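## Task

Take the water bottle off the cart and stand it upright on the third shelf of the supply shelving (counting the lowest shelf as the first), directly behind that shelf's milk bottle, on the side farther from the front edge. Everything else already on that shelf must stay on it, upright and not stacked on anything. The water bottle must not fall or be left leaning. Release it and move the robot away at the end; it must stay in place without the robot holding it.

## Robot and tools

Robot: a Hello Robot Stretch 3 with a single arm. It has a two-wheel base (0.33 m long, 0.34 m wide), a lift that raises the arm on a mast, and an arm that extends sideways to the robot's right. The gripper cannot move forward on its own; drive the base for that. The base spins about a point midway between its wheels, 0.05 m behind its front edge, and cannot slide sideways. With arm retracted and wrist folded, a spin sweeps a 0.28 m radius; an unfolded level wrist reaches past that.

Frames: the base frame sits on the floor between the drive wheels, x forward, y left, z up. hand_pose is reported in this frame, at the point where closed fingertips meet. The odometry frame is the base frame as it was when the scene began; heading is positive to the left, within -3.142 to 3.142.

execute_actions takes "actions", a list run in order. Each action may have "robot" (a command, a queue, or stop), "steps" (1 to 450 control steps at 30 per second; default 1) and "until" (ends the action early once every listed condition holds). {"steps": n} on its own just waits. An invalid action or out-of-range number rejects the entire call, and earlier motions carry on.

A command holds "base", "joints", and optionally "contact_limits". Base takes exactly one key, both relative offsets from where the base is when that command begins: translate_m (metres, forward positive, magnitude at most 1) or rotate_rad (radians, counter-clockwise/left positive, magnitude at most 3.2). "joints" is a single dictionary of absolute goals by joint name; unnamed joints keep their previous goal. Ranges: lift_m 0 to 1.1 (arm height); arm_m 0 to 0.52 (extension); wrist_yaw_rad -1.345 to 4.42 (0 along the arm, positive toward the front, 3.0 folded over the base); wrist_pitch_rad -1.57 to 0.451 (negative tips fingers down); wrist_roll_rad -2.911 to 2.911; gripper_m -0.089 to 0.179 (larger is wider; the real fingertip gap is 0.007 m smaller near closed, 0.025 m smaller wide open, zero below 0.007); head_pan_rad -3.953 to 1.73 (positive left, -1.57 looks along the arm); head_tilt_rad -1.53 to 0.419 (negative down). "contact_limits": {"arm_m": effort %} (1 to 100) makes that arm motion halt once its effort reaches the value; lower is softer.

A queue is a list of up to 8 commands or {"pause_s": s} (at most 15); each starts once the previous one ended "done" (base or gripper "off_target" also continue). Any other ending drops the rest. {"robot": {"stop": true}} brakes everything and clears the queue. New commands take over immediately, discarding older queue remainders. Motions continue while the model thinks.

To wait for everything to finish use "until": {"robot": {"status": "ended"}} with steps 450. Other conditions compare a field, e.g. {"lift_m": [">", 0.3]} or a status word or ["!=", "moving"]; "any" in place of "robot" fires when any single motion ends.

Speed: full base speed (0.30 m/s, 1.9 rad/s) needs lift_m under 0.30, arm_m under 0.03 and wrist_yaw_rad over 2.54; otherwise 0.10 m/s and 0.63 rad/s.

Gripping: send gripper_m smaller than the object's width; lower squeezes harder, but the stall guard eases off, so heavy objects may slip. Release by sending at least 0.02 above the touching value. Neither the reading nor "done" proves a grasp; check images.

Wrist safety: fold or unfold only with lift_m 0.32 to 0.95, wrist_pitch_rad -0.4 and roll near 0. Once folded, lift may go down to 0.25. With yaw below -0.4 keep pitch at -0.5 or lower.

Tipping: pushing on something rigid with the gripper above roughly 0.45 m can tip the robot, more so with a raised contact limit or a repeat push. Do not drive while holding or pressing on something fixed. If it snags on furniture, reverse the last move in small steps, pull the gripper free if base_tilt shows a lean, and lower lift_m to about 0.2 if still tipped.

Results: base_status shows progress as (translate_m done of goal); joint_goals and joint_status per joint; measured_speeds; refusals, queue (idle/running/done/dropped/stopped) and queue_left. Statuses: moving, done, off_target (stopped away from goal, may still push), time_out, stopped, contact_stop (lift or arm pushed firmly and went slack until next command), torque_fault (wrist servo off for 10 s, limp, goals refused), not_commanded. robot.on_its_own appears when a goal was changed by the robot, a joint is slack or off, a motor rests outside its normal effort, or base_tilt is off by 3 degrees or more. Lines starting refused:, dropped: or replaced: explain goals not taken or prior endings. motor_effort is in percent (positive pushes toward higher values; bracket is the peak). lidar_m gives 12 distances in 30-degree sectors counter-clockwise from ahead, at 0.17 m height, blind to clear objects. wrist_depth_mm and head_depth_mm are 7x7 depth grids in mm. base_tilt is in degrees.

Cameras: head_camera, nav_camera (both aimed by head pan/tilt) and wrist_camera; each result includes one image from each. zoom_image takes "camera" and "region" [x0, y0, x1, y1] in pixels of that camera's last image, at most 504 by 504.

finished_scene takes "scene", the current scene's number; call it only after all motion has ended, the bottle is released and the robot is clear. It cannot be undone. Avoid drops, slamming, hard impacts and knocking items over; loose objects may be nudged occasionally.

Each tool is called as name([rows], argument=value, ...), one row to a line, values as JSON.

## Session

execute_actions(actions=[])

Scene clock: 0.00 s.
robot.base_odometry: x=+0.000 y=+0.000 heading=+0.000 (m, m, rad; robot's odometry frame)
robot.turned_by_wheels: +0.000 (rad since the last result)
robot.turned_by_imu: +0.000 (rad since the last result)
robot.base_tilt: forward=+1.2 right=-0.2 (deg)
robot.lidar_m: 2.02 1.68 1.22 1.23 1.52 2.02 2.03 2.43 1.81 1.83 2.27 1.99
robot.head_depth_mm: 1834 2318 2222 2254 2055 2100 2183 / 1611 2371 2333 2307 2063 2062 2106 / 1816 2483 2476 2456 2443 2458 2292 / 1817 2574 2597 2600 2545 2549 2436 / 1813 2664 2699 2702 2688 2663 2431 / 1815 2516 2696 2674 2604 2657 2444 / 1810 2274 2283 2254 2242 2231 2211
robot.base_status: not_commanded
robot.joint_positions: lift_m=+0.386 arm_m=-0.001 wrist_yaw_rad=+2.886 wrist_pitch_rad=-0.511 wrist_roll_rad=+0.011 gripper_m=+0.037 head_pan_rad=+0.010 head_tilt_rad=-0.011
robot.joint_goals: lift_m=+0.386 arm_m=-0.001 wrist_yaw_rad=+2.886 wrist_pitch_rad=-0.511 wrist_roll_rad=+0.011 gripper_m=+0.037 head_pan_rad=+0.010 head_tilt_rad=-0.011
robot.joint_status: lift_m=not_commanded arm_m=not_commanded wrist_yaw_rad=not_commanded wrist_pitch_rad=not_commanded wrist_roll_rad=not_commanded gripper_m=not_commanded head_pan_rad=not_commanded head_tilt_rad=not_commanded
robot.measured_speeds: translate_m=+0.000 rotate_rad=+0.000 lift_m=+0.000 arm_m=+0.000 wrist_yaw_rad=+0.000 wrist_pitch_rad=+0.000 wrist_roll_rad=+0.000 head_pan_rad=+0.000 head_tilt_rad=+0.000
robot: refusals=0 queue=idle queue_left=0
robot.motor_effort: left_wheel=-1 right_wheel=+1 lift_m=+23 arm_m=-1 wrist_yaw_rad=+0 wrist_pitch_rad=+6 wrist_roll_rad=+0 gripper_m=+0 head_pan_rad=+1 head_tilt_rad=+2 (%)
robot.hand_pose: x=+0.0322 y=+0.0611 z=+0.3783 quat_wxyz=(+0.265, +0.705, +0.089, +0.652) (m; robot's base frame)
robot.wrist_depth_mm: - - - - - - - / - - - - - - - / 926 - 939 951 943 915 932 / 765 - 775 767 758 766 767 / 658 654 676 659 677 655 664 / 573 578 - 566 - 572 577 / 513 537 - 509 507 511 510
pictures: head_camera (sideways: a quarter turn clockwise sets it upright), nav_camera (sideways: a quarter turn counterclockwise sets it upright), wrist_camera
Images, in order (width x height): head_camera 896x504, nav_camera 672x504, wrist_camera 644x364.

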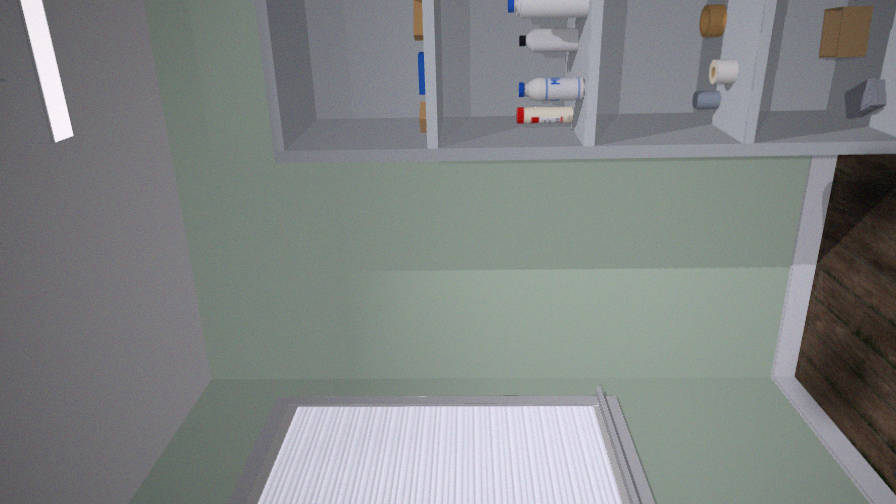

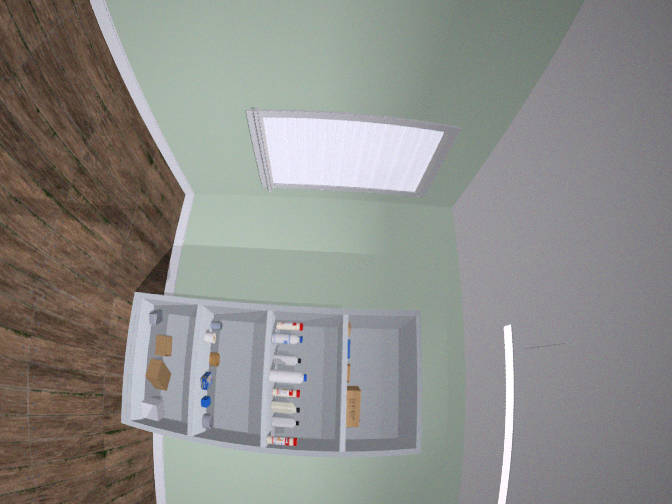

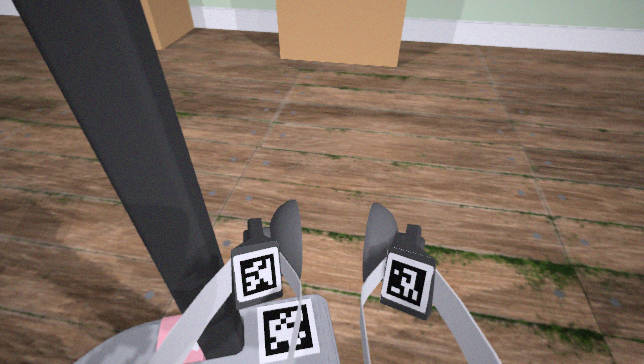

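execute_actions([
  {"robot":{"joints":{"head_pan_rad":-2.2,"head_tilt_rad":-0.4}},"steps":200,"until":{"robot":{"status":"ended"}}},
])

Scene clock: 1.80 s.
robot.base_odometry: x=+0.000 y=+0.000 heading=+0.000 (m, m, rad; robot's odometry frame)
robot.turned_by_wheels: +0.000 (rad since the last result)
robot.turned_by_imu: -0.001 (rad since the last result)
robot.base_tilt: forward=+1.2 right=-0.2 (deg)
robot.lidar_m: 2.02 1.68 1.22 1.23 1.51 2.02 2.02 2.42 1.81 1.82 2.28 1.98
robot.head_depth_mm: 2131 2307 2473 2664 2454 1828 1462 / 2099 2228 2388 2538 2473 1827 1466 / 2042 2191 2305 2495 2471 1845 1472 / 2009 2126 2250 2411 2478 1855 1465 / 1958 2075 2201 2365 2428 1862 1471 / 1904 2008 2147 2232 2246 1863 1481 / 1863 1960 2086 2149 2140 1869 1487
robot.base_status: not_commanded
robot.joint_positions: lift_m=+0.386 arm_m=-0.001 wrist_yaw_rad=+2.886 wrist_pitch_rad=-0.511 wrist_roll_rad=+0.011 gripper_m=+0.037 head_pan_rad=-2.193 head_tilt_rad=-0.395
robot.joint_goals: lift_m=+0.386 arm_m=-0.001 wrist_yaw_rad=+2.886 wrist_pitch_rad=-0.511 wrist_roll_rad=+0.011 gripper_m=+0.037 head_pan_rad=-2.200 head_tilt_rad=-0.400
robot.joint_status: lift_m=not_commanded arm_m=not_commanded wrist_yaw_rad=not_commanded wrist_pitch_rad=not_commanded wrist_roll_rad=not_commanded gripper_m=not_commanded head_pan_rad=done head_tilt_rad=done
robot.measured_speeds: translate_m=+0.000 rotate_rad=+0.000 lift_m=+0.000 arm_m=+0.000 wrist_yaw_rad=+0.000 wrist_pitch_rad=+0.000 wrist_roll_rad=+0.000 head_pan_rad=+0.000 head_tilt_rad=+0.000
robot: refusals=0 queue=done queue_left=0
robot.motor_effort: left_wheel=-1(0) right_wheel=+0(0) lift_m=+23(24) arm_m=-2(1) wrist_yaw_rad=+0(1) wrist_pitch_rad=+6(6) wrist_roll_rad=+0(0) gripper_m=+0(0) head_pan_rad=-5(56) head_tilt_rad=-3(26) (%)
robot.hand_pose: x=+0.0322 y=+0.0611 z=+0.3783 quat_wxyz=(+0.265, +0.705, +0.089, +0.652) (m; robot's base frame)
robot.wrist_depth_mm: - - - - - - - / - - - - - - - / 915 - 911 918 931 945 925 / 759 - 762 763 762 774 774 / 664 663 680 652 678 658 663 / 579 569 - 569 - 578 569 / 511 530 - 507 506 505 511
pictures: head_camera (sideways: a quarter turn clockwise sets it upright), nav_camera (sideways: a quarter turn counterclockwise sets it upright), wrist_camera
camera_calibration (this result's frames):
head_camera: T_world_to_cam=[[0.207425, 0.264113, -0.941923, 1.23971], [0.807459, -0.589792, 0.0124373, -0.0192497], [-0.552254, -0.763144, -0.335598, 0.398265], [0, 0, 0, 1]] pos_world=[-0.0216599, -0.0348438, 1.30161]
nav_camera: T_world_to_cam=[[-0.162615, -0.306091, 0.938011, -1.17705], [-0.842402, 0.538039, 0.0295325, 0.0157167], [-0.513727, -0.78538, -0.345345, 0.413781], [0, 0, 0, 1]] pos_world=[0.0344034, -0.0437666, 1.24652]
wrist_camera: T_world_to_cam=[[0.979926, -0.199249, -0.00674053, -0.0129478], [-0.136481, -0.64581, -0.7512, 0.358291], [0.145323, 0.73704, -0.66004, 0.368921], [0, 0, 0, 1]] pos_world=[0.00797483, -0.0431017, 0.512564]
Images, in order (width x height): head_camera 896x504, nav_camera 672x504, wrist_camera 644x364.

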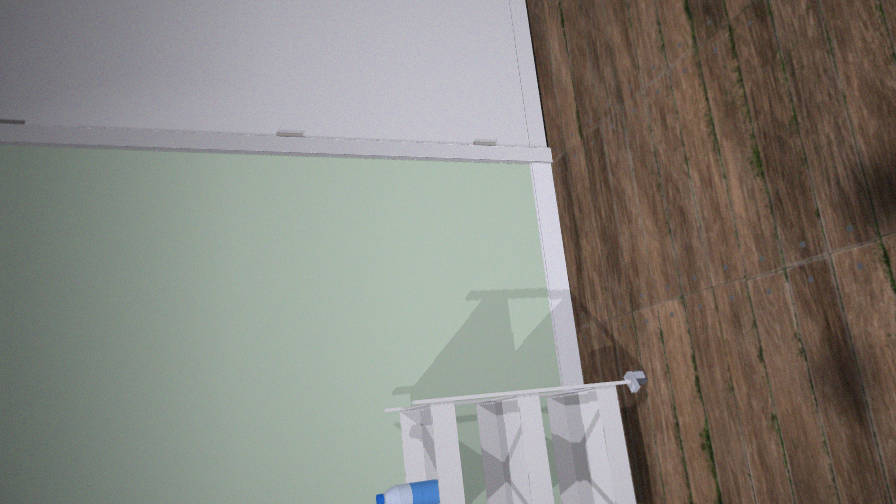

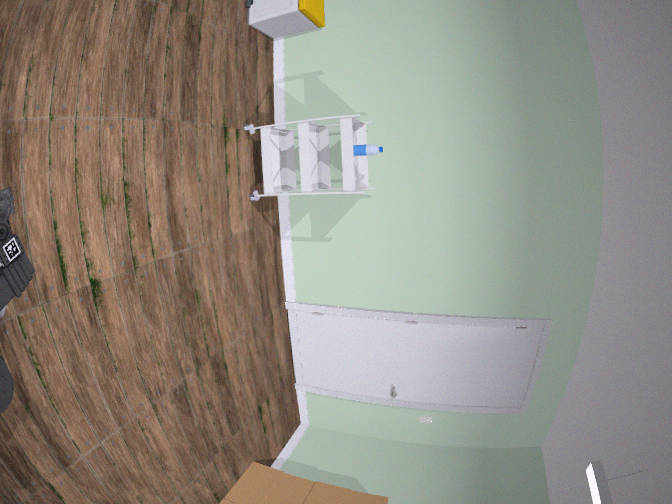

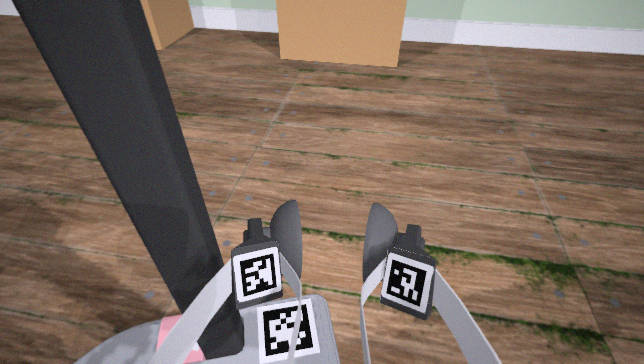

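execute_actions([
  {"robot":[{"joints":{"lift_m":0.285,"wrist_pitch_rad":-0.4,"head_pan_rad":-1.57,"head_tilt_rad":-0.7},"base":{"rotate_rad":-1.736}},{"base":{"translate_m":0.71}},{"base":{"translate_m":0.71}},{"base":{"rotate_rad":1.336}},{"joints":{"lift_m":0.5}},{"joints":{"lift_m":0.7,"wrist_yaw_rad":0,"gripper_m":0.17}},{"joints":{"wrist_pitch_rad":0}}],"steps":450,"until":{"robot":{"status":"ended"}}},
  {"steps":450,"until":{"robot":{"status":"ended"}}},
])

Scene clock: 22.20 s.
robot.base_odometry: x=-0.233 y=-1.401 heading=-0.400 (m, m, rad; robot's odometry frame)
robot.turned_by_wheels: -0.400 (rad since the last result)
robot.turned_by_imu: -0.407 (rad since the last result)
robot.base_tilt: forward=+1.3 right=-0.2 (deg)
robot.lidar_m: 2.16 1.93 2.50 2.63 2.70 2.41 2.30 1.23 0.44 0.41 0.41 1.02
robot.head_depth_mm: 703 784 885 956 820 735 945 / 700 780 880 950 824 908 1007 / 696 773 874 943 652 722 891 / 694 771 868 936 830 742 891 / 689 766 864 948 807 724 893 / 687 763 858 979 1148 1323 1221 / 684 757 856 978 1141 1331 1218
robot.base_status: done (rotate_rad +1.3359 of +1.3360)
robot.joint_positions: lift_m=+0.700 arm_m=-0.001 wrist_yaw_rad=+0.002 wrist_pitch_rad=-0.025 wrist_roll_rad=+0.011 gripper_m=+0.170 head_pan_rad=-1.577 head_tilt_rad=-0.692
robot.joint_goals: lift_m=+0.700 arm_m=-0.001 wrist_yaw_rad=+0.000 wrist_pitch_rad=+0.000 wrist_roll_rad=+0.011 gripper_m=+0.170 head_pan_rad=-1.570 head_tilt_rad=-0.700
robot.joint_status: lift_m=done arm_m=not_commanded wrist_yaw_rad=done wrist_pitch_rad=done wrist_roll_rad=not_commanded gripper_m=done head_pan_rad=done head_tilt_rad=done
robot.measured_speeds: translate_m=+0.000 rotate_rad=+0.000 lift_m=+0.000 arm_m=+0.000 wrist_yaw_rad=+0.000 wrist_pitch_rad=+0.000 wrist_roll_rad=+0.000 head_pan_rad=+0.000 head_tilt_rad=+0.000
robot: refusals=0 queue=done queue_left=0
robot.motor_effort: left_wheel=-4(13) right_wheel=+2(8) lift_m=+30(27) arm_m=-2(2) wrist_yaw_rad=-2(0) wrist_pitch_rad=+12(12) wrist_roll_rad=+0(0) gripper_m=+0(83) head_pan_rad=+5(50) head_tilt_rad=-3(28) (%)
robot.hand_pose: x=-0.0210 y=-0.3993 z=+0.8078 quat_wxyz=(+0.703, +0.010, -0.711, -0.009) (m; robot's base frame)
robot.wrist_depth_mm: 562 555 550 545 545 537 537 / 577 568 566 568 564 557 552 / 598 592 595 593 254 572 563 / 625 620 607 599 240 594 589 / 648 633 516 522 248 520 601 / 667 472 382 406 259 413 340 / 696 216 315 315 267 323 308
pictures: head_camera (sideways: a quarter turn clockwise sets it upright), nav_camera (sideways: a quarter turn counterclockwise sets it upright), wrist_camera
camera_calibration (this result's frames):
head_camera: T_world_to_cam=[[0.0182134, 0.596298, -0.802557, 1.05909], [0.999794, -0.0180304, 0.00929308, -0.0163252], [-0.00892895, -0.802561, -0.596503, 0.734439], [0, 0, 0, 1]] pos_world=[0.00359004, -0.0423931, 1.28822]
nav_camera: T_world_to_cam=[[0.0426233, -0.60317, 0.796473, -0.993703], [-0.998465, -0.0539467, 0.012579, 0.0387485], [0.0353798, -0.795786, -0.604543, 0.747694], [0, 0, 0, 1]] pos_world=[0.0545906, -0.00227641, 1.24298]
wrist_camera: T_world_to_cam=[[-0.998366, -0.0536319, 0.0197394, -0.0544174], [-0.0316602, 0.231493, -0.972321, 0.907512], [0.0475779, -0.971357, -0.232812, -0.0298401], [0, 0, 0, 1]] pos_world=[-0.0241767, -0.241986, 0.876521]
Images, in order (width x height): head_camera 896x504, nav_camera 672x504, wrist_camera 644x364.

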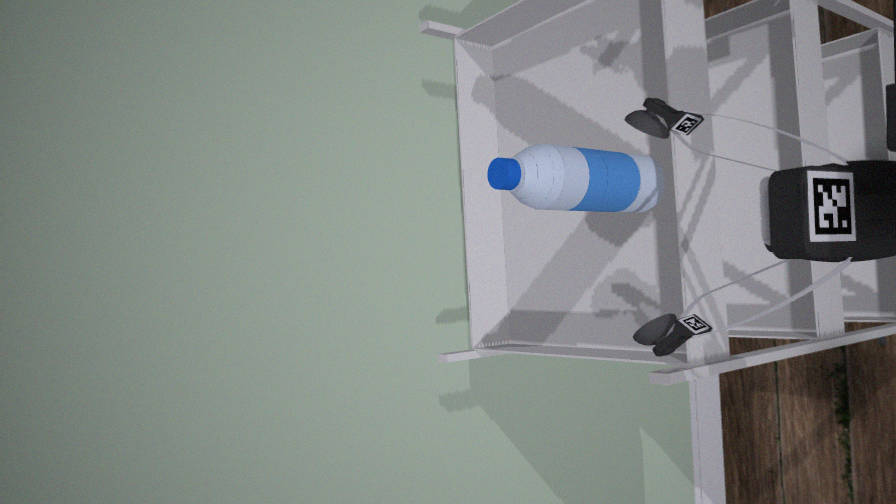

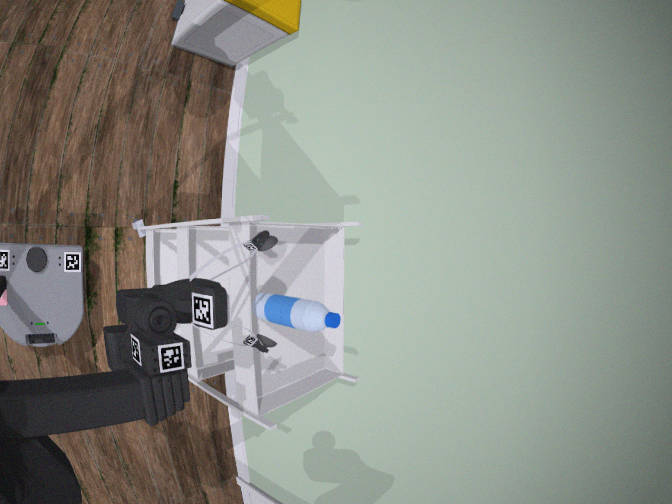

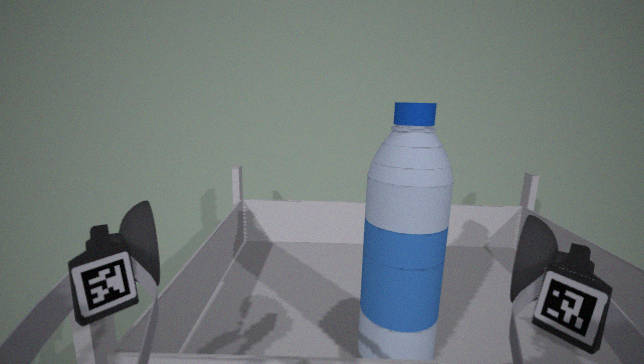

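execute_actions([
  {"robot":[{"joints":{"lift_m":0.66},"base":{"translate_m":-0.058}},{"joints":{"arm_m":0.125}}],"steps":450,"until":{"robot":{"status":"ended"}}},
])

Scene clock: 26.63 s.
robot.base_odometry: x=-0.287 y=-1.378 heading=-0.400 (m, m, rad; robot's odometry frame)
robot.turned_by_wheels: +0.000 (rad since the last result)
robot.turned_by_imu: -0.001 (rad since the last result)
robot.base_tilt: forward=+1.4 right=-0.2 (deg)
robot.lidar_m: 2.22 1.98 2.53 2.62 2.99 2.35 2.24 1.23 0.44 0.42 0.43 1.08
robot.head_depth_mm: 704 786 887 1020 807 736 1209 / 700 779 883 949 824 662 - / 699 775 874 944 825 723 - / 693 773 874 937 656 916 1025 / 691 769 866 955 831 723 895 / 687 765 858 961 840 707 1146 / 685 760 856 979 1141 1326 1218
robot.base_status: done (translate_m -0.0580 of -0.0580)
robot.joint_positions: lift_m=+0.660 arm_m=+0.125 wrist_yaw_rad=+0.001 wrist_pitch_rad=-0.023 wrist_roll_rad=+0.011 gripper_m=+0.170 head_pan_rad=-1.577 head_tilt_rad=-0.692
robot.joint_goals: lift_m=+0.660 arm_m=+0.125 wrist_yaw_rad=+0.000 wrist_pitch_rad=+0.000 wrist_roll_rad=+0.011 gripper_m=+0.170 head_pan_rad=-1.570 head_tilt_rad=-0.700
robot.joint_status: lift_m=done arm_m=done wrist_yaw_rad=done wrist_pitch_rad=done wrist_roll_rad=not_commanded gripper_m=done head_pan_rad=done head_tilt_rad=done
robot.measured_speeds: translate_m=+0.000 rotate_rad=+0.000 lift_m=+0.000 arm_m=+0.000 wrist_yaw_rad=+0.000 wrist_pitch_rad=+0.000 wrist_roll_rad=+0.000 head_pan_rad=+0.000 head_tilt_rad=+0.000
robot: refusals=0 queue=done queue_left=0
robot.motor_effort: left_wheel=-4(9) right_wheel=+2(3) lift_m=+14(34) arm_m=+4(4) wrist_yaw_rad=+0(1) wrist_pitch_rad=+12(12) wrist_roll_rad=+0(0) gripper_m=+0(0) head_pan_rad=+5(5) head_tilt_rad=-4(4) (%)
robot.hand_pose: x=-0.0212 y=-0.5251 z=+0.7691 quat_wxyz=(+0.703, +0.009, -0.711, -0.008) (m; robot's base frame)
robot.wrist_depth_mm: 444 446 440 117 430 429 421 / 460 457 449 113 442 439 438 / 474 468 466 108 454 456 452 / 491 487 483 110 390 470 467 / 508 397 394 114 390 396 478 / 233 318 312 119 321 342 267 / 245 256 248 124 253 265 252
pictures: head_camera (sideways: a quarter turn clockwise sets it upright), nav_camera (sideways: a quarter turn counterclockwise sets it upright), wrist_camera
camera_calibration (this result's frames):
head_camera: T_world_to_cam=[[0.0182134, 0.596298, -0.802557, 1.05909], [0.999794, -0.0180304, 0.00929308, -0.0163252], [-0.00892895, -0.802561, -0.596503, 0.734439], [0, 0, 0, 1]] pos_world=[0.00359004, -0.0423931, 1.28822]
nav_camera: T_world_to_cam=[[0.0426233, -0.60317, 0.796473, -0.993703], [-0.998465, -0.0539467, 0.012579, 0.0387485], [0.0353798, -0.795786, -0.604543, 0.747694], [0, 0, 0, 1]] pos_world=[0.0545906, -0.00227641, 1.24298]
wrist_camera: T_world_to_cam=[[-0.998413, -0.0527046, 0.0198169, -0.060204], [-0.0314509, 0.23007, -0.972666, 0.898463], [0.0467047, -0.971746, -0.231363, -0.162424], [0, 0, 0, 1]] pos_world=[-0.0242651, -0.367717, 0.837519]
Images, in order (width x height): head_camera 896x504, nav_camera 672x504, wrist_camera 644x364.

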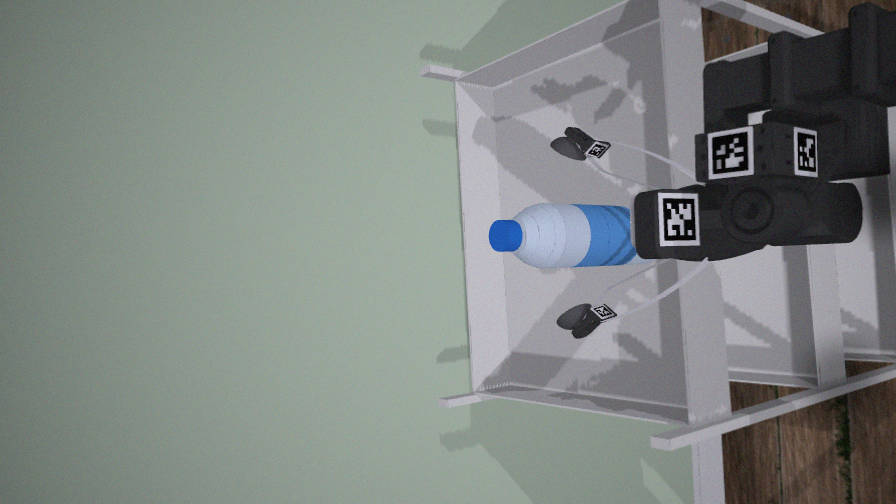

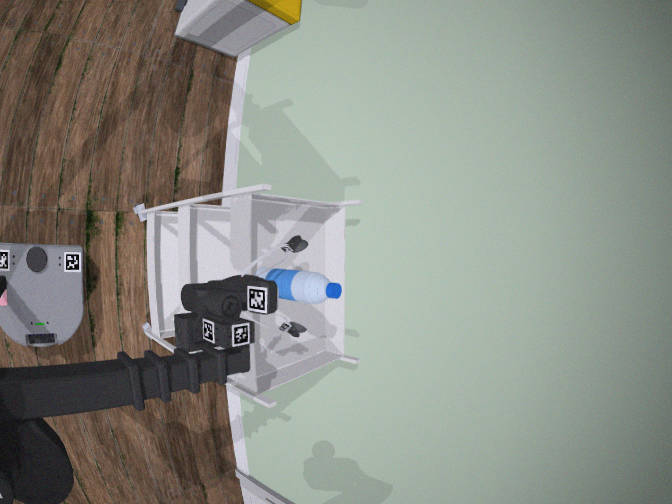

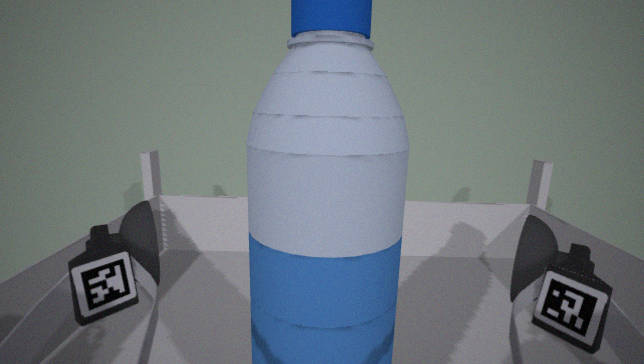

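execute_actions([
  {"robot":[{"joints":{"arm_m":0.108}},{"joints":{"gripper_m":0.02}},{"joints":{"lift_m":0.8,"head_pan_rad":0.7,"head_tilt_rad":-0.2}},{"joints":{"arm_m":0}}],"steps":450,"until":{"robot":{"status":"ended"}}},
])

Scene clock: 33.33 s.
robot.base_odometry: x=-0.287 y=-1.378 heading=-0.400 (m, m, rad; robot's odometry frame)
robot.turned_by_wheels: +0.000 (rad since the last result)
robot.turned_by_imu: -0.002 (rad since the last result)
robot.base_tilt: forward=+1.4 right=-0.2 (deg)
robot.lidar_m: 2.22 1.97 2.53 2.62 3.01 2.34 2.24 1.23 0.44 0.42 0.43 1.08
robot.head_depth_mm: 2061 2102 2152 2242 2285 2273 1774 / 2201 1991 2052 2175 2248 2259 1765 / 2341 2287 2133 2211 2195 2117 1789 / 2509 2562 2657 2701 2717 2324 1792 / 2677 2503 2518 2569 2647 2408 1778 / 2781 3123 3226 3380 3419 2410 1791 / 2717 3258 3286 3411 3354 2425 1797
robot.base_status: done (translate_m -0.0580 of -0.0580)
robot.joint_positions: lift_m=+0.799 arm_m=+0.000 wrist_yaw_rad=+0.001 wrist_pitch_rad=-0.074 wrist_roll_rad=+0.011 gripper_m=+0.021 head_pan_rad=+0.693 head_tilt_rad=-0.211
robot.joint_goals: lift_m=+0.800 arm_m=+0.000 wrist_yaw_rad=+0.000 wrist_pitch_rad=+0.000 wrist_roll_rad=+0.011 gripper_m=+0.020 head_pan_rad=+0.700 head_tilt_rad=-0.200
robot.joint_status: lift_m=done arm_m=done wrist_yaw_rad=done wrist_pitch_rad=done wrist_roll_rad=not_commanded gripper_m=done head_pan_rad=done head_tilt_rad=done
robot.measured_speeds: translate_m=+0.000 rotate_rad=+0.000 lift_m=+0.000 arm_m=+0.000 wrist_yaw_rad=+0.000 wrist_pitch_rad=+0.000 wrist_roll_rad=+0.000 head_pan_rad=+0.000 head_tilt_rad=+0.000
robot: refusals=0 queue=done queue_left=0
robot.on_its_own: wrist_pitch_rad is at rest, and its effort (+36) is outside its rest range (-20 to +32)
robot.motor_effort: left_wheel=-3(4) right_wheel=+1(2) lift_m=+33(33) arm_m=-6(8) wrist_yaw_rad=-1(4) wrist_pitch_rad=+36(39) wrist_roll_rad=+0(0) gripper_m=-19(91) head_pan_rad=+5(55) head_tilt_rad=+6(36) (%)
robot.hand_pose: x=-0.0213 y=-0.3992 z=+0.8953 quat_wxyz=(+0.703, +0.026, -0.710, -0.026) (m; robot's base frame)
robot.wrist_depth_mm: 559 553 546 130 533 529 527 / 578 572 569 129 559 556 551 / 599 597 583 123 567 569 574 / 626 625 612 126 589 595 598 / 658 646 530 131 140 618 619 / 694 682 470 135 143 636 644 / 716 718 423 141 419 405 669
pictures: head_camera (sideways: a quarter turn clockwise sets it upright), nav_camera (sideways: a quarter turn counterclockwise sets it upright), wrist_camera
camera_calibration (this result's frames):
head_camera: T_world_to_cam=[[-0.130745, -0.0894386, -0.987374, 1.30118], [-0.633704, 0.773451, 0.013852, -0.0123035], [0.762447, 0.627514, -0.157802, 0.158834], [0, 0, 0, 1]] pos_world=[0.0412229, 0.026221, 1.30998]
nav_camera: T_world_to_cam=[[0.0984683, 0.141763, 0.984991, -1.24004], [0.673901, -0.737801, 0.0388181, -0.00562973], [0.732231, 0.659964, -0.168185, 0.175599], [0, 0, 0, 1]] pos_world=[-0.00268043, 0.0557498, 1.25118]
wrist_camera: T_world_to_cam=[[-0.998416, -0.053568, 0.0171872, -0.0540765], [-0.0314723, 0.278613, -0.959888, 1.00017], [0.0466307, -0.958909, -0.279857, 0.0376814], [0, 0, 0, 1]] pos_world=[-0.0242703, -0.245424, 0.971526]
Images, in order (width x height): head_camera 896x504, nav_camera 672x504, wrist_camera 644x364.

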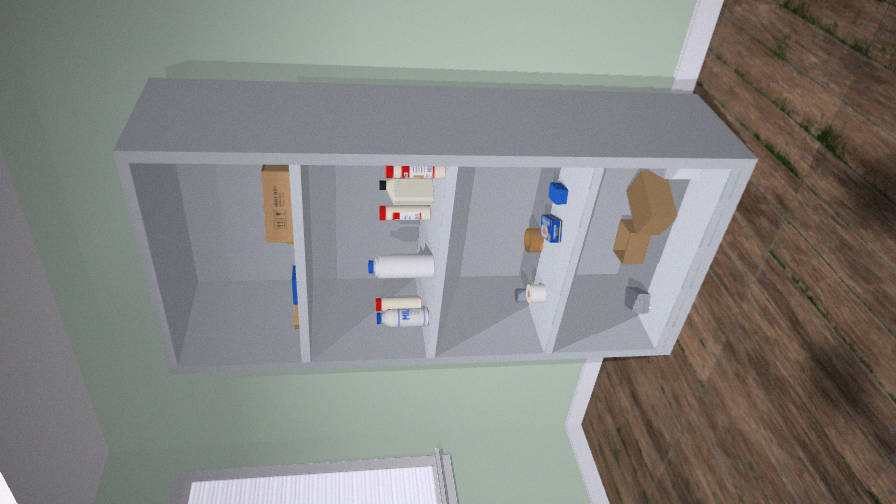

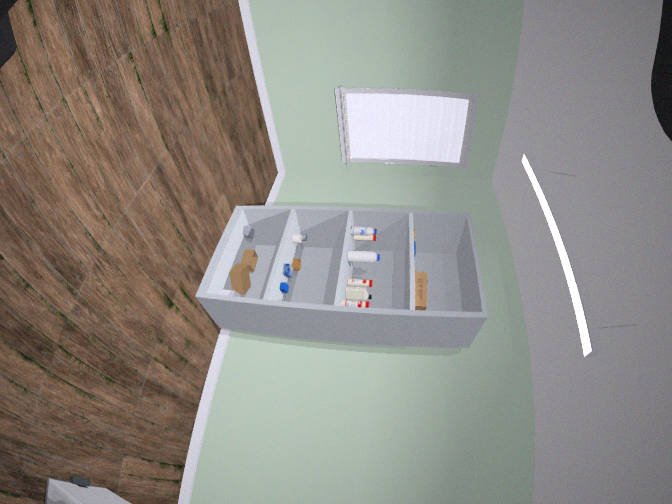

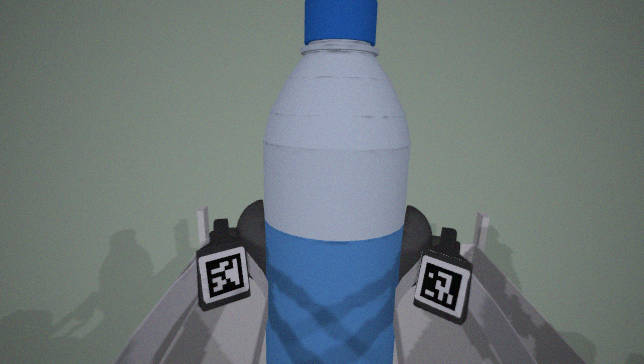

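execute_actions([
  {"robot":{"joints":{"lift_m":0.99,"wrist_pitch_rad":0.05,"head_pan_rad":-1.45,"head_tilt_rad":-0.4}},"steps":100,"until":{"robot":{"lift_m":[">",0.87]}}},
  {"robot":[{"base":{"rotate_rad":0.956}},{"base":{"translate_m":1.0}},{"base":{"translate_m":1.0}},{"base":{"rotate_rad":0.615}}],"steps":450,"until":{"robot":{"status":"ended"}}},
  {"steps":450,"until":{"robot":{"status":"ended"}}},
])

Scene clock: 62.00 s.
robot.base_odometry: x=+1.412 y=-0.323 heading=+1.171 (m, m, rad; robot's odometry frame)
robot.turned_by_wheels: +1.571 (rad since the last result)
robot.turned_by_imu: +1.581 (rad since the last result)
robot.base_tilt: forward=+1.4 right=-0.1 (deg)
robot.lidar_m: 1.32 1.36 1.70 3.46 3.53 2.27 2.04 0.79 0.76 0.77 0.58 1.38
robot.head_depth_mm: 572 850 893 565 567 - - / 567 860 907 353 357 - - / 561 868 928 842 380 1088 822 / 558 878 932 557 578 1090 843 / 553 882 924 766 604 991 869 / 549 680 692 704 632 728 740 / 486 520 527 556 595 656 1360
robot.base_status: done (rotate_rad +0.6149 of +0.6150)
robot.joint_positions: lift_m=+0.989 arm_m=+0.000 wrist_yaw_rad=+0.000 wrist_pitch_rad=-0.029 wrist_roll_rad=+0.011 gripper_m=+0.021 head_pan_rad=-1.443 head_tilt_rad=-0.395
robot.joint_goals: lift_m=+0.990 arm_m=+0.000 wrist_yaw_rad=+0.000 wrist_pitch_rad=+0.050 wrist_roll_rad=+0.011 gripper_m=+0.020 head_pan_rad=-1.450 head_tilt_rad=-0.400
robot.joint_status: lift_m=done arm_m=done wrist_yaw_rad=done wrist_pitch_rad=off_target wrist_roll_rad=not_commanded gripper_m=done head_pan_rad=done head_tilt_rad=done
robot.measured_speeds: translate_m=+0.000 rotate_rad=+0.000 lift_m=+0.000 arm_m=+0.000 wrist_yaw_rad=+0.000 wrist_pitch_rad=+0.000 wrist_roll_rad=+0.000 head_pan_rad=+0.000 head_tilt_rad=+0.000
robot: refusals=0 queue=done queue_left=0
robot.on_its_own: wrist_pitch_rad is at rest, and its effort (+39) is outside its rest range (-20 to +32)
robot.motor_effort: left_wheel=-4(10) right_wheel=+2(6) lift_m=+33(38) arm_m=-6(6) wrist_yaw_rad=+1(0) wrist_pitch_rad=+39(43) wrist_roll_rad=+0(0) gripper_m=-19(19) head_pan_rad=-4(55) head_tilt_rad=-3(21) (%)
robot.hand_pose: x=-0.0214 y=-0.4008 z=+1.0965 quat_wxyz=(+0.703, +0.011, -0.711, -0.011) (m; robot's base frame)
robot.wrist_depth_mm: 307 431 679 131 664 650 639 / 309 436 695 129 676 313 666 / 310 439 322 123 310 305 500 / 322 445 325 126 317 321 508 / 324 408 387 131 140 411 464 / 336 334 320 136 142 338 342 / 361 416 678 141 313 796 307
pictures: head_camera (sideways: a quarter turn clockwise sets it upright), nav_camera (sideways: a quarter turn counterclockwise sets it upright), wrist_camera
camera_calibration (this result's frames):
head_camera: T_world_to_cam=[[-0.0281912, 0.334807, -0.941865, 1.24107], [0.992866, 0.118585, 0.0124358, -0.0203787], [0.115854, -0.934795, -0.335761, 0.394402], [0, 0, 0, 1]] pos_world=[0.00952747, -0.0444179, 1.3016]
nav_camera: T_world_to_cam=[[0.0895915, -0.334993, 0.937952, -1.17852], [-0.983172, -0.18028, 0.0295233, 0.0165874], [0.159204, -0.924813, -0.345507, 0.409887], [0, 0, 0, 1]] pos_world=[0.0566377, -0.0127348, 1.24652]
wrist_camera: T_world_to_cam=[[-0.998453, -0.0520805, 0.0194974, -0.0597325], [-0.0312778, 0.236031, -0.971242, 1.18916], [0.0459808, -0.970349, -0.237295, 0.0411621], [0, 0, 0, 1]] pos_world=[-0.0243384, -0.243849, 1.1659]
Images, in order (width x height): head_camera 896x504, nav_camera 672x504, wrist_camera 644x364.

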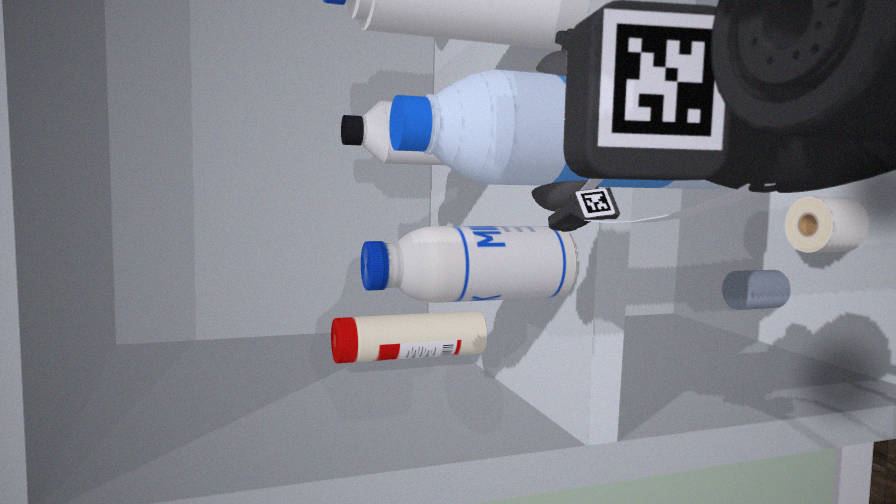

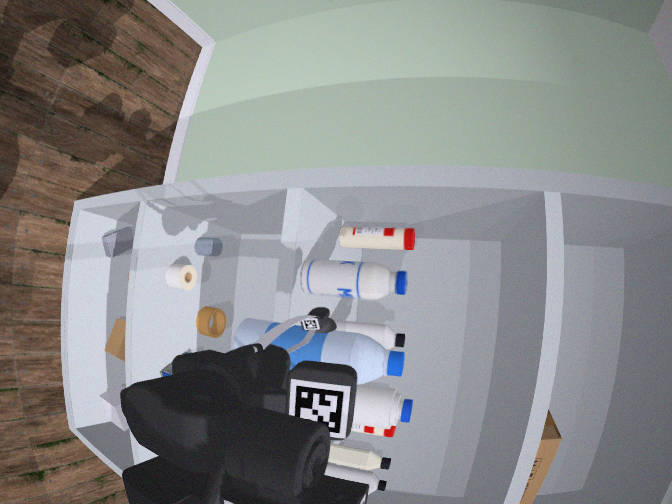

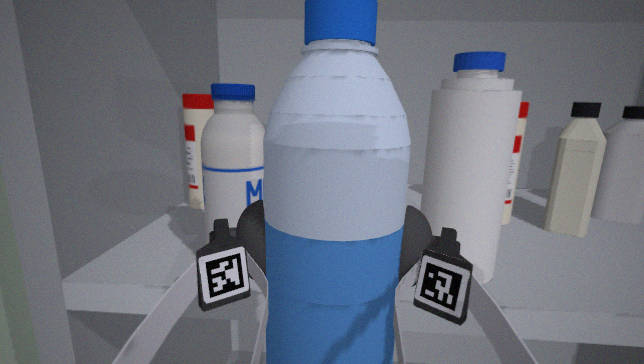

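execute_actions([
  {"robot":{"joints":{"lift_m":1.095,"wrist_yaw_rad":0.6},"base":{"translate_m":-0.12}},"steps":200,"until":{"robot":{"status":"ended"}}},
])

Scene clock: 65.80 s.
robot.base_odometry: x=+1.365 y=-0.433 heading=+1.171 (m, m, rad; robot's odometry frame)
robot.turned_by_wheels: +0.000 (rad since the last result)
robot.turned_by_imu: -0.001 (rad since the last result)
robot.base_tilt: forward=+1.4 right=-0.2 (deg)
robot.lidar_m: 1.44 1.48 1.77 3.44 3.33 2.16 1.93 1.47 0.71 0.72 0.64 1.40
robot.head_depth_mm: 573 838 - - - - - / 566 854 900 547 - - 818 / 562 861 - - - - 864 / 557 871 - - - - 869 / 553 887 - - - 1091 833 / 549 883 292 305 331 1020 874 / 547 748 296 306 602 825 826
robot.base_status: done (translate_m -0.1200 of -0.1200)
robot.joint_positions: lift_m=+1.094 arm_m=+0.000 wrist_yaw_rad=+0.600 wrist_pitch_rad=-0.029 wrist_roll_rad=+0.011 gripper_m=+0.021 head_pan_rad=-1.443 head_tilt_rad=-0.395
robot.joint_goals: lift_m=+1.095 arm_m=+0.000 wrist_yaw_rad=+0.600 wrist_pitch_rad=+0.050 wrist_roll_rad=+0.011 gripper_m=+0.020 head_pan_rad=-1.450 head_tilt_rad=-0.400
robot.joint_status: lift_m=done arm_m=done wrist_yaw_rad=done wrist_pitch_rad=off_target wrist_roll_rad=not_commanded gripper_m=done head_pan_rad=done head_tilt_rad=done
robot.measured_speeds: translate_m=+0.000 rotate_rad=+0.000 lift_m=+0.000 arm_m=+0.000 wrist_yaw_rad=+0.000 wrist_pitch_rad=+0.000 wrist_roll_rad=+0.000 head_pan_rad=+0.000 head_tilt_rad=+0.000
robot: refusals=0 queue=done queue_left=0
robot.on_its_own: wrist_pitch_rad is at rest, and its effort (+39) is outside its rest range (-20 to +32)
robot.motor_effort: left_wheel=-4(10) right_wheel=+2(4) lift_m=+33(31) arm_m=-6(6) wrist_yaw_rad=+0(1) wrist_pitch_rad=+39(39) wrist_roll_rad=+0(0) gripper_m=-18(19) head_pan_rad=-5(4) head_tilt_rad=-2(1) (%)
robot.hand_pose: x=+0.1228 y=-0.3563 z=+1.2015 quat_wxyz=(+0.675, +0.220, -0.676, +0.198) (m; robot's base frame)
robot.wrist_depth_mm: - - - 131 626 615 542 / - - - 129 708 652 567 / - - - 123 722 659 574 / - - - 126 736 683 589 / - - - 130 140 451 600 / - - 503 135 142 469 287 / - - - 141 399 420 287
pictures: head_camera (sideways: a quarter turn clockwise sets it upright), nav_camera (sideways: a quarter turn counterclockwise sets it upright), wrist_camera
camera_calibration (this result's frames):
head_camera: T_world_to_cam=[[-0.0281912, 0.334807, -0.941865, 1.24107], [0.992866, 0.118585, 0.0124358, -0.0203787], [0.115854, -0.934795, -0.335761, 0.394402], [0, 0, 0, 1]] pos_world=[0.00952747, -0.0444179, 1.3016]
nav_camera: T_world_to_cam=[[0.0895915, -0.334993, 0.937952, -1.17852], [-0.983172, -0.18028, 0.0295233, 0.0165874], [0.159204, -0.924813, -0.345507, 0.409887], [0, 0, 0, 1]] pos_world=[0.0566377, -0.0127348, 1.24652]
wrist_camera: T_world_to_cam=[[-0.794779, -0.606585, 0.0195025, -0.138053], [-0.158991, 0.17709, -0.971268, 1.27987], [0.585703, -0.775044, -0.237189, 0.105892], [0, 0, 0, 1]] pos_world=[0.0317453, -0.228323, 1.27091]
Images, in order (width x height): head_camera 896x504, nav_camera 672x504, wrist_camera 644x364.

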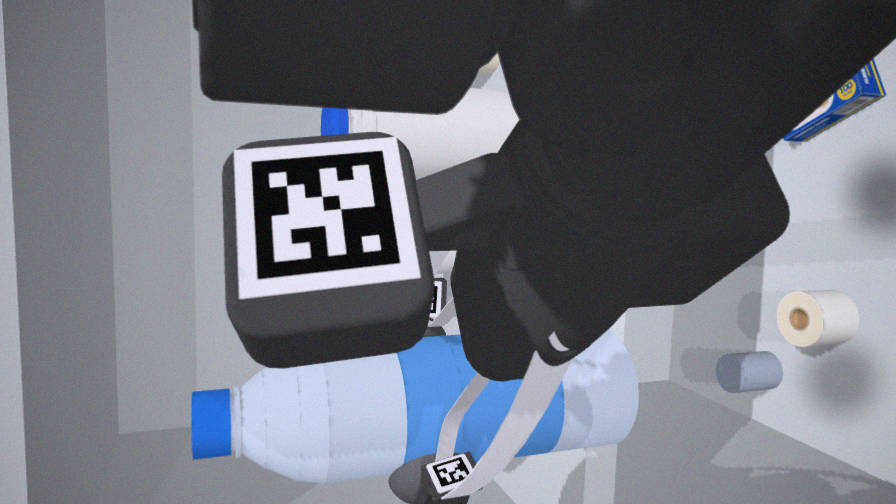

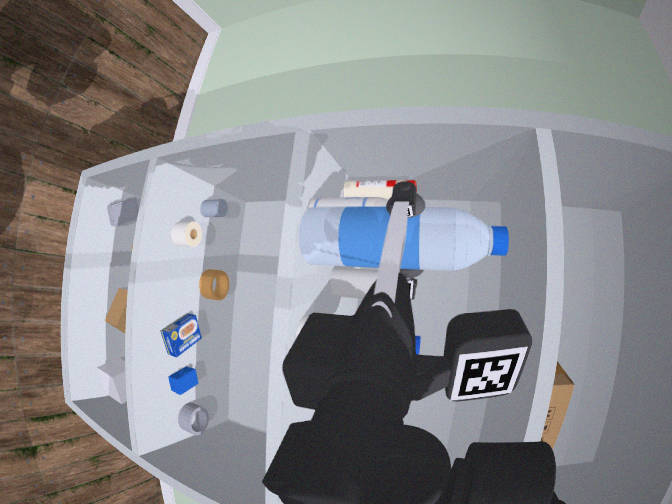

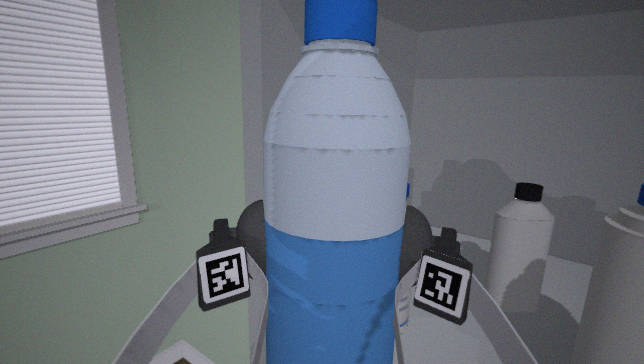

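execute_actions([
  {"robot":{"joints":{"arm_m":0.28,"wrist_yaw_rad":0.5,"head_pan_rad":-1.3,"head_tilt_rad":-0.3},"contact_limits":{"arm_m":20}},"steps":200,"until":{"robot":{"status":"ended"}}},
])

Scene clock: 69.17 s.
robot.base_odometry: x=+1.365 y=-0.433 heading=+1.171 (m, m, rad; robot's odometry frame)
robot.turned_by_wheels: +0.000 (rad since the last result)
robot.turned_by_imu: -0.001 (rad since the last result)
robot.base_tilt: forward=+1.4 right=-0.1 (deg)
robot.lidar_m: 1.44 1.48 1.77 3.45 3.34 2.16 1.93 1.48 0.71 0.72 0.64 1.41
robot.head_depth_mm: 451 839 - - 535 551 938 / 450 859 903 716 662 568 910 / 447 882 578 599 703 1077 945 / 499 903 957 997 631 1106 927 / 494 842 951 772 600 987 917 / 651 698 744 757 709 768 816 / 547 595 609 617 628 659 705
robot.base_status: done (translate_m -0.1200 of -0.1200)
robot.joint_positions: lift_m=+1.094 arm_m=+0.280 wrist_yaw_rad=+0.500 wrist_pitch_rad=-0.029 wrist_roll_rad=+0.011 gripper_m=+0.021 head_pan_rad=-1.307 head_tilt_rad=-0.310
robot.joint_goals: lift_m=+1.095 arm_m=+0.280 wrist_yaw_rad=+0.500 wrist_pitch_rad=+0.050 wrist_roll_rad=+0.011 gripper_m=+0.020 head_pan_rad=-1.300 head_tilt_rad=-0.300
robot.joint_status: lift_m=done arm_m=done wrist_yaw_rad=done wrist_pitch_rad=off_target wrist_roll_rad=not_commanded gripper_m=done head_pan_rad=done head_tilt_rad=done
robot.measured_speeds: translate_m=+0.000 rotate_rad=+0.000 lift_m=+0.000 arm_m=+0.000 wrist_yaw_rad=+0.000 wrist_pitch_rad=+0.000 wrist_roll_rad=+0.000 head_pan_rad=+0.000 head_tilt_rad=+0.000
robot: refusals=0 queue=done queue_left=0
robot.on_its_own: wrist_pitch_rad is at rest, and its effort (+39) is outside its rest range (-20 to +32)
robot.motor_effort: left_wheel=-4(4) right_wheel=+2(2) lift_m=+33(33) arm_m=+4(1) wrist_yaw_rad=+0(6) wrist_pitch_rad=+39(39) wrist_roll_rad=+0(0) gripper_m=-19(19) head_pan_rad=+5(25) head_tilt_rad=+6(16) (%)
robot.contact_limits: arm_m 20 (drawing in: default 23, maximum 37; extending or still: default 29, maximum 47)
robot.hand_pose: x=+0.1010 y=-0.6487 z=+1.2015 quat_wxyz=(+0.684, +0.186, -0.686, +0.164) (m; robot's base frame)
robot.wrist_depth_mm: 273 326 415 131 436 389 349 / 280 332 429 129 440 397 357 / 284 341 423 123 443 411 365 / 287 347 402 126 454 419 370 / 294 355 385 130 140 430 382 / 178 181 401 135 142 435 389 / 167 171 403 141 237 418 393
pictures: head_camera (sideways: a quarter turn clockwise sets it upright), nav_camera (sideways: a quarter turn counterclockwise sets it upright), wrist_camera
camera_calibration (this result's frames):
head_camera: T_world_to_cam=[[-0.0520897, 0.249258, -0.967035, 1.27409], [0.967335, 0.253162, 0.0131479, -0.0211514], [0.248093, -0.934762, -0.254303, 0.287579], [0, 0, 0, 1]] pos_world=[0.0154812, -0.0434061, 1.3055]
nav_camera: T_world_to_cam=[[0.113028, -0.241412, 0.963818, -1.21244], [-0.950356, -0.309303, 0.0339765, 0.0105861], [0.28991, -0.919811, -0.264387, 0.303514], [0, 0, 0, 1]] pos_world=[0.0591081, -0.010247, 1.24846]
wrist_camera: T_world_to_cam=[[-0.851263, -0.524377, 0.0195027, -0.273667], [-0.140554, 0.19205, -0.971268, 1.33604], [0.505565, -0.829546, -0.237188, -0.135282], [0, 0, 0, 1]] pos_world=[0.0232182, -0.512315, 1.27091]
Images, in order (width x height): head_camera 896x504, nav_camera 672x504, wrist_camera 644x364.

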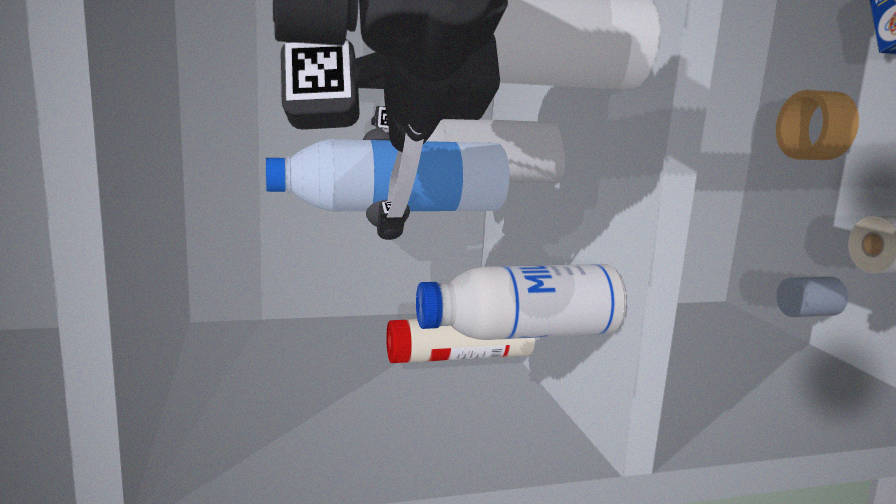

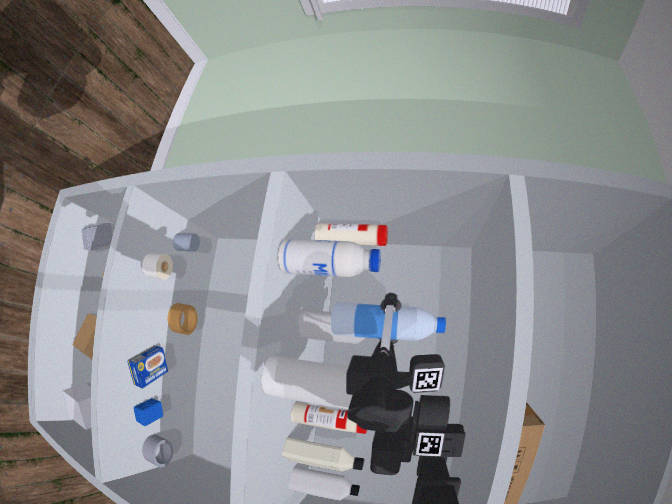

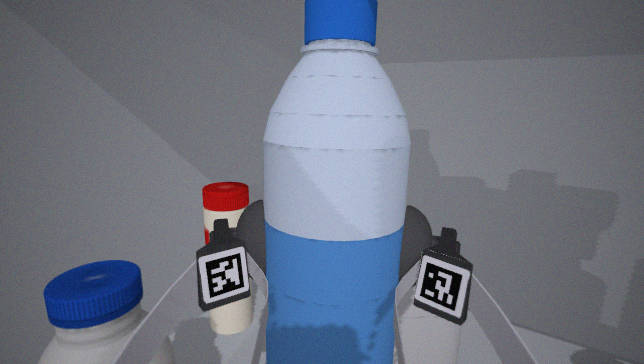

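execute_actions([
  {"robot":{"joints":{"arm_m":0.33},"base":{"translate_m":0.05}},"steps":200,"until":{"robot":{"status":"ended"}}},
  {"robot":{"joints":{"arm_m":0.40,"wrist_yaw_rad":0.6,"head_pan_rad":-1.45},"base":{"translate_m":0.037}},"steps":200,"until":{"robot":{"status":"ended"}}},
  {"robot":{"joints":{"lift_m":1.04}},"steps":200,"until":{"robot":{"status":"ended"}}},
])

Scene clock: 80.10 s.
robot.base_odometry: x=+1.399 y=-0.353 heading=+1.171 (m, m, rad; robot's odometry frame)
robot.turned_by_wheels: +0.000 (rad since the last result)
robot.turned_by_imu: -0.002 (rad since the last result)
robot.base_tilt: forward=+1.4 right=-0.2 (deg)
robot.lidar_m: 1.35 1.39 1.72 3.46 3.50 2.24 2.01 0.77 0.75 0.76 0.60 1.40
robot.head_depth_mm: 453 850 885 532 549 560 936 / 450 864 895 - 702 566 939 / 447 872 909 - 703 1068 911 / 445 883 918 710 628 1079 945 / 495 893 938 635 579 1014 911 / 492 734 784 752 710 722 822 / 489 592 598 604 607 604 646
robot.base_status: done (translate_m +0.0370 of +0.0370)
robot.joint_positions: lift_m=+1.040 arm_m=+0.400 wrist_yaw_rad=+0.600 wrist_pitch_rad=-0.028 wrist_roll_rad=+0.011 gripper_m=+0.021 head_pan_rad=-1.443 head_tilt_rad=-0.310
robot.joint_goals: lift_m=+1.040 arm_m=+0.400 wrist_yaw_rad=+0.600 wrist_pitch_rad=+0.050 wrist_roll_rad=+0.011 gripper_m=+0.020 head_pan_rad=-1.450 head_tilt_rad=-0.300
robot.joint_status: lift_m=done arm_m=done wrist_yaw_rad=done wrist_pitch_rad=off_target wrist_roll_rad=not_commanded gripper_m=done head_pan_rad=done head_tilt_rad=done
robot.measured_speeds: translate_m=+0.000 rotate_rad=+0.000 lift_m=+0.000 arm_m=+0.000 wrist_yaw_rad=+0.000 wrist_pitch_rad=+0.000 wrist_roll_rad=+0.000 head_pan_rad=+0.000 head_tilt_rad=+0.000
robot: refusals=0 queue=done queue_left=0
robot.on_its_own: wrist_pitch_rad is at rest, and its effort (+39) is outside its rest range (-20 to +32)
robot.motor_effort: left_wheel=-4(5) right_wheel=+1(7) lift_m=+18(30) arm_m=+4(4) wrist_yaw_rad=+0(3) wrist_pitch_rad=+39(39) wrist_roll_rad=+0(0) gripper_m=-19(19) head_pan_rad=-4(24) head_tilt_rad=+6(6) (%)
robot.hand_pose: x=+0.1228 y=-0.7554 z=+1.1476 quat_wxyz=(+0.675, +0.220, -0.676, +0.198) (m; robot's base frame)
robot.wrist_depth_mm: 190 221 275 130 344 299 263 / 194 226 281 129 344 306 267 / 197 232 282 123 341 313 274 / 202 237 225 126 351 319 280 / 206 242 228 131 140 329 285 / 210 247 242 135 142 331 292 / 215 244 251 141 318 323 297
pictures: head_camera (sideways: a quarter turn clockwise sets it upright), nav_camera (sideways: a quarter turn counterclockwise sets it upright), wrist_camera
camera_calibration (this result's frames):
head_camera: T_world_to_cam=[[-0.0178334, 0.253953, -0.967052, 1.27391], [0.992713, 0.119781, 0.0131484, -0.0213069], [0.119173, -0.959771, -0.254238, 0.28828], [0, 0, 0, 1]] pos_world=[0.00951437, -0.0442766, 1.30551]
nav_camera: T_world_to_cam=[[0.0792725, -0.254434, 0.963836, -1.21226], [-0.983498, -0.177702, 0.0339799, 0.0107838], [0.16263, -0.950624, -0.264322, 0.304206], [0, 0, 0, 1]] pos_world=[0.0572316, -0.0173373, 1.24846]
wrist_camera: T_world_to_cam=[[-0.79468, -0.606714, 0.0195599, -0.379223], [-0.158417, 0.176175, -0.971528, 1.29778], [0.585993, -0.775152, -0.236117, -0.217591], [0, 0, 0, 1]] pos_world=[0.0317369, -0.627383, 1.21687]
Images, in order (width x height): head_camera 896x504, nav_camera 672x504, wrist_camera 644x364.

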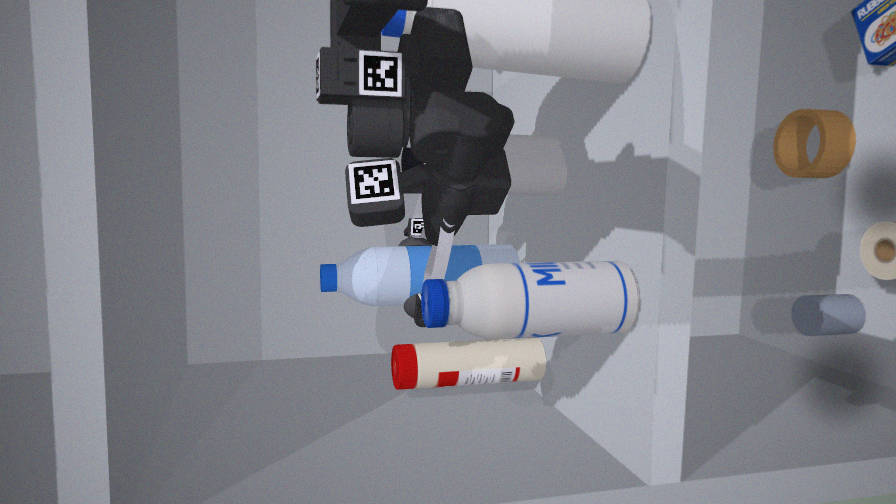

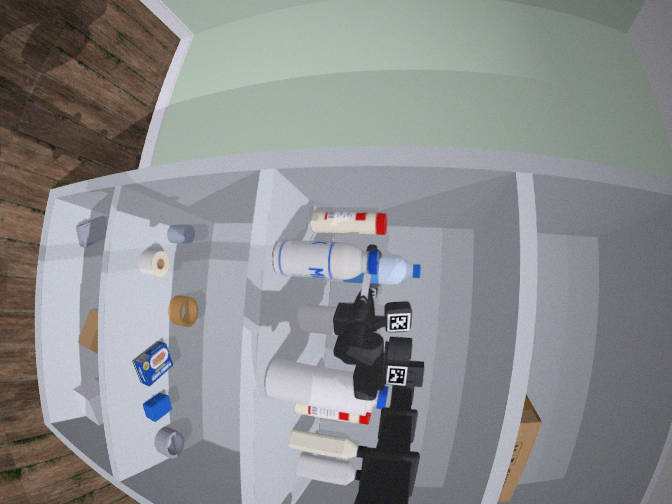

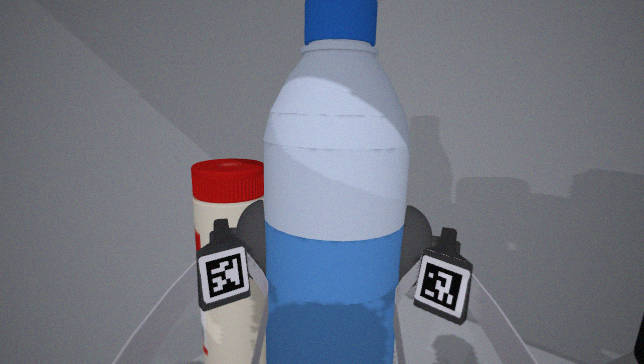

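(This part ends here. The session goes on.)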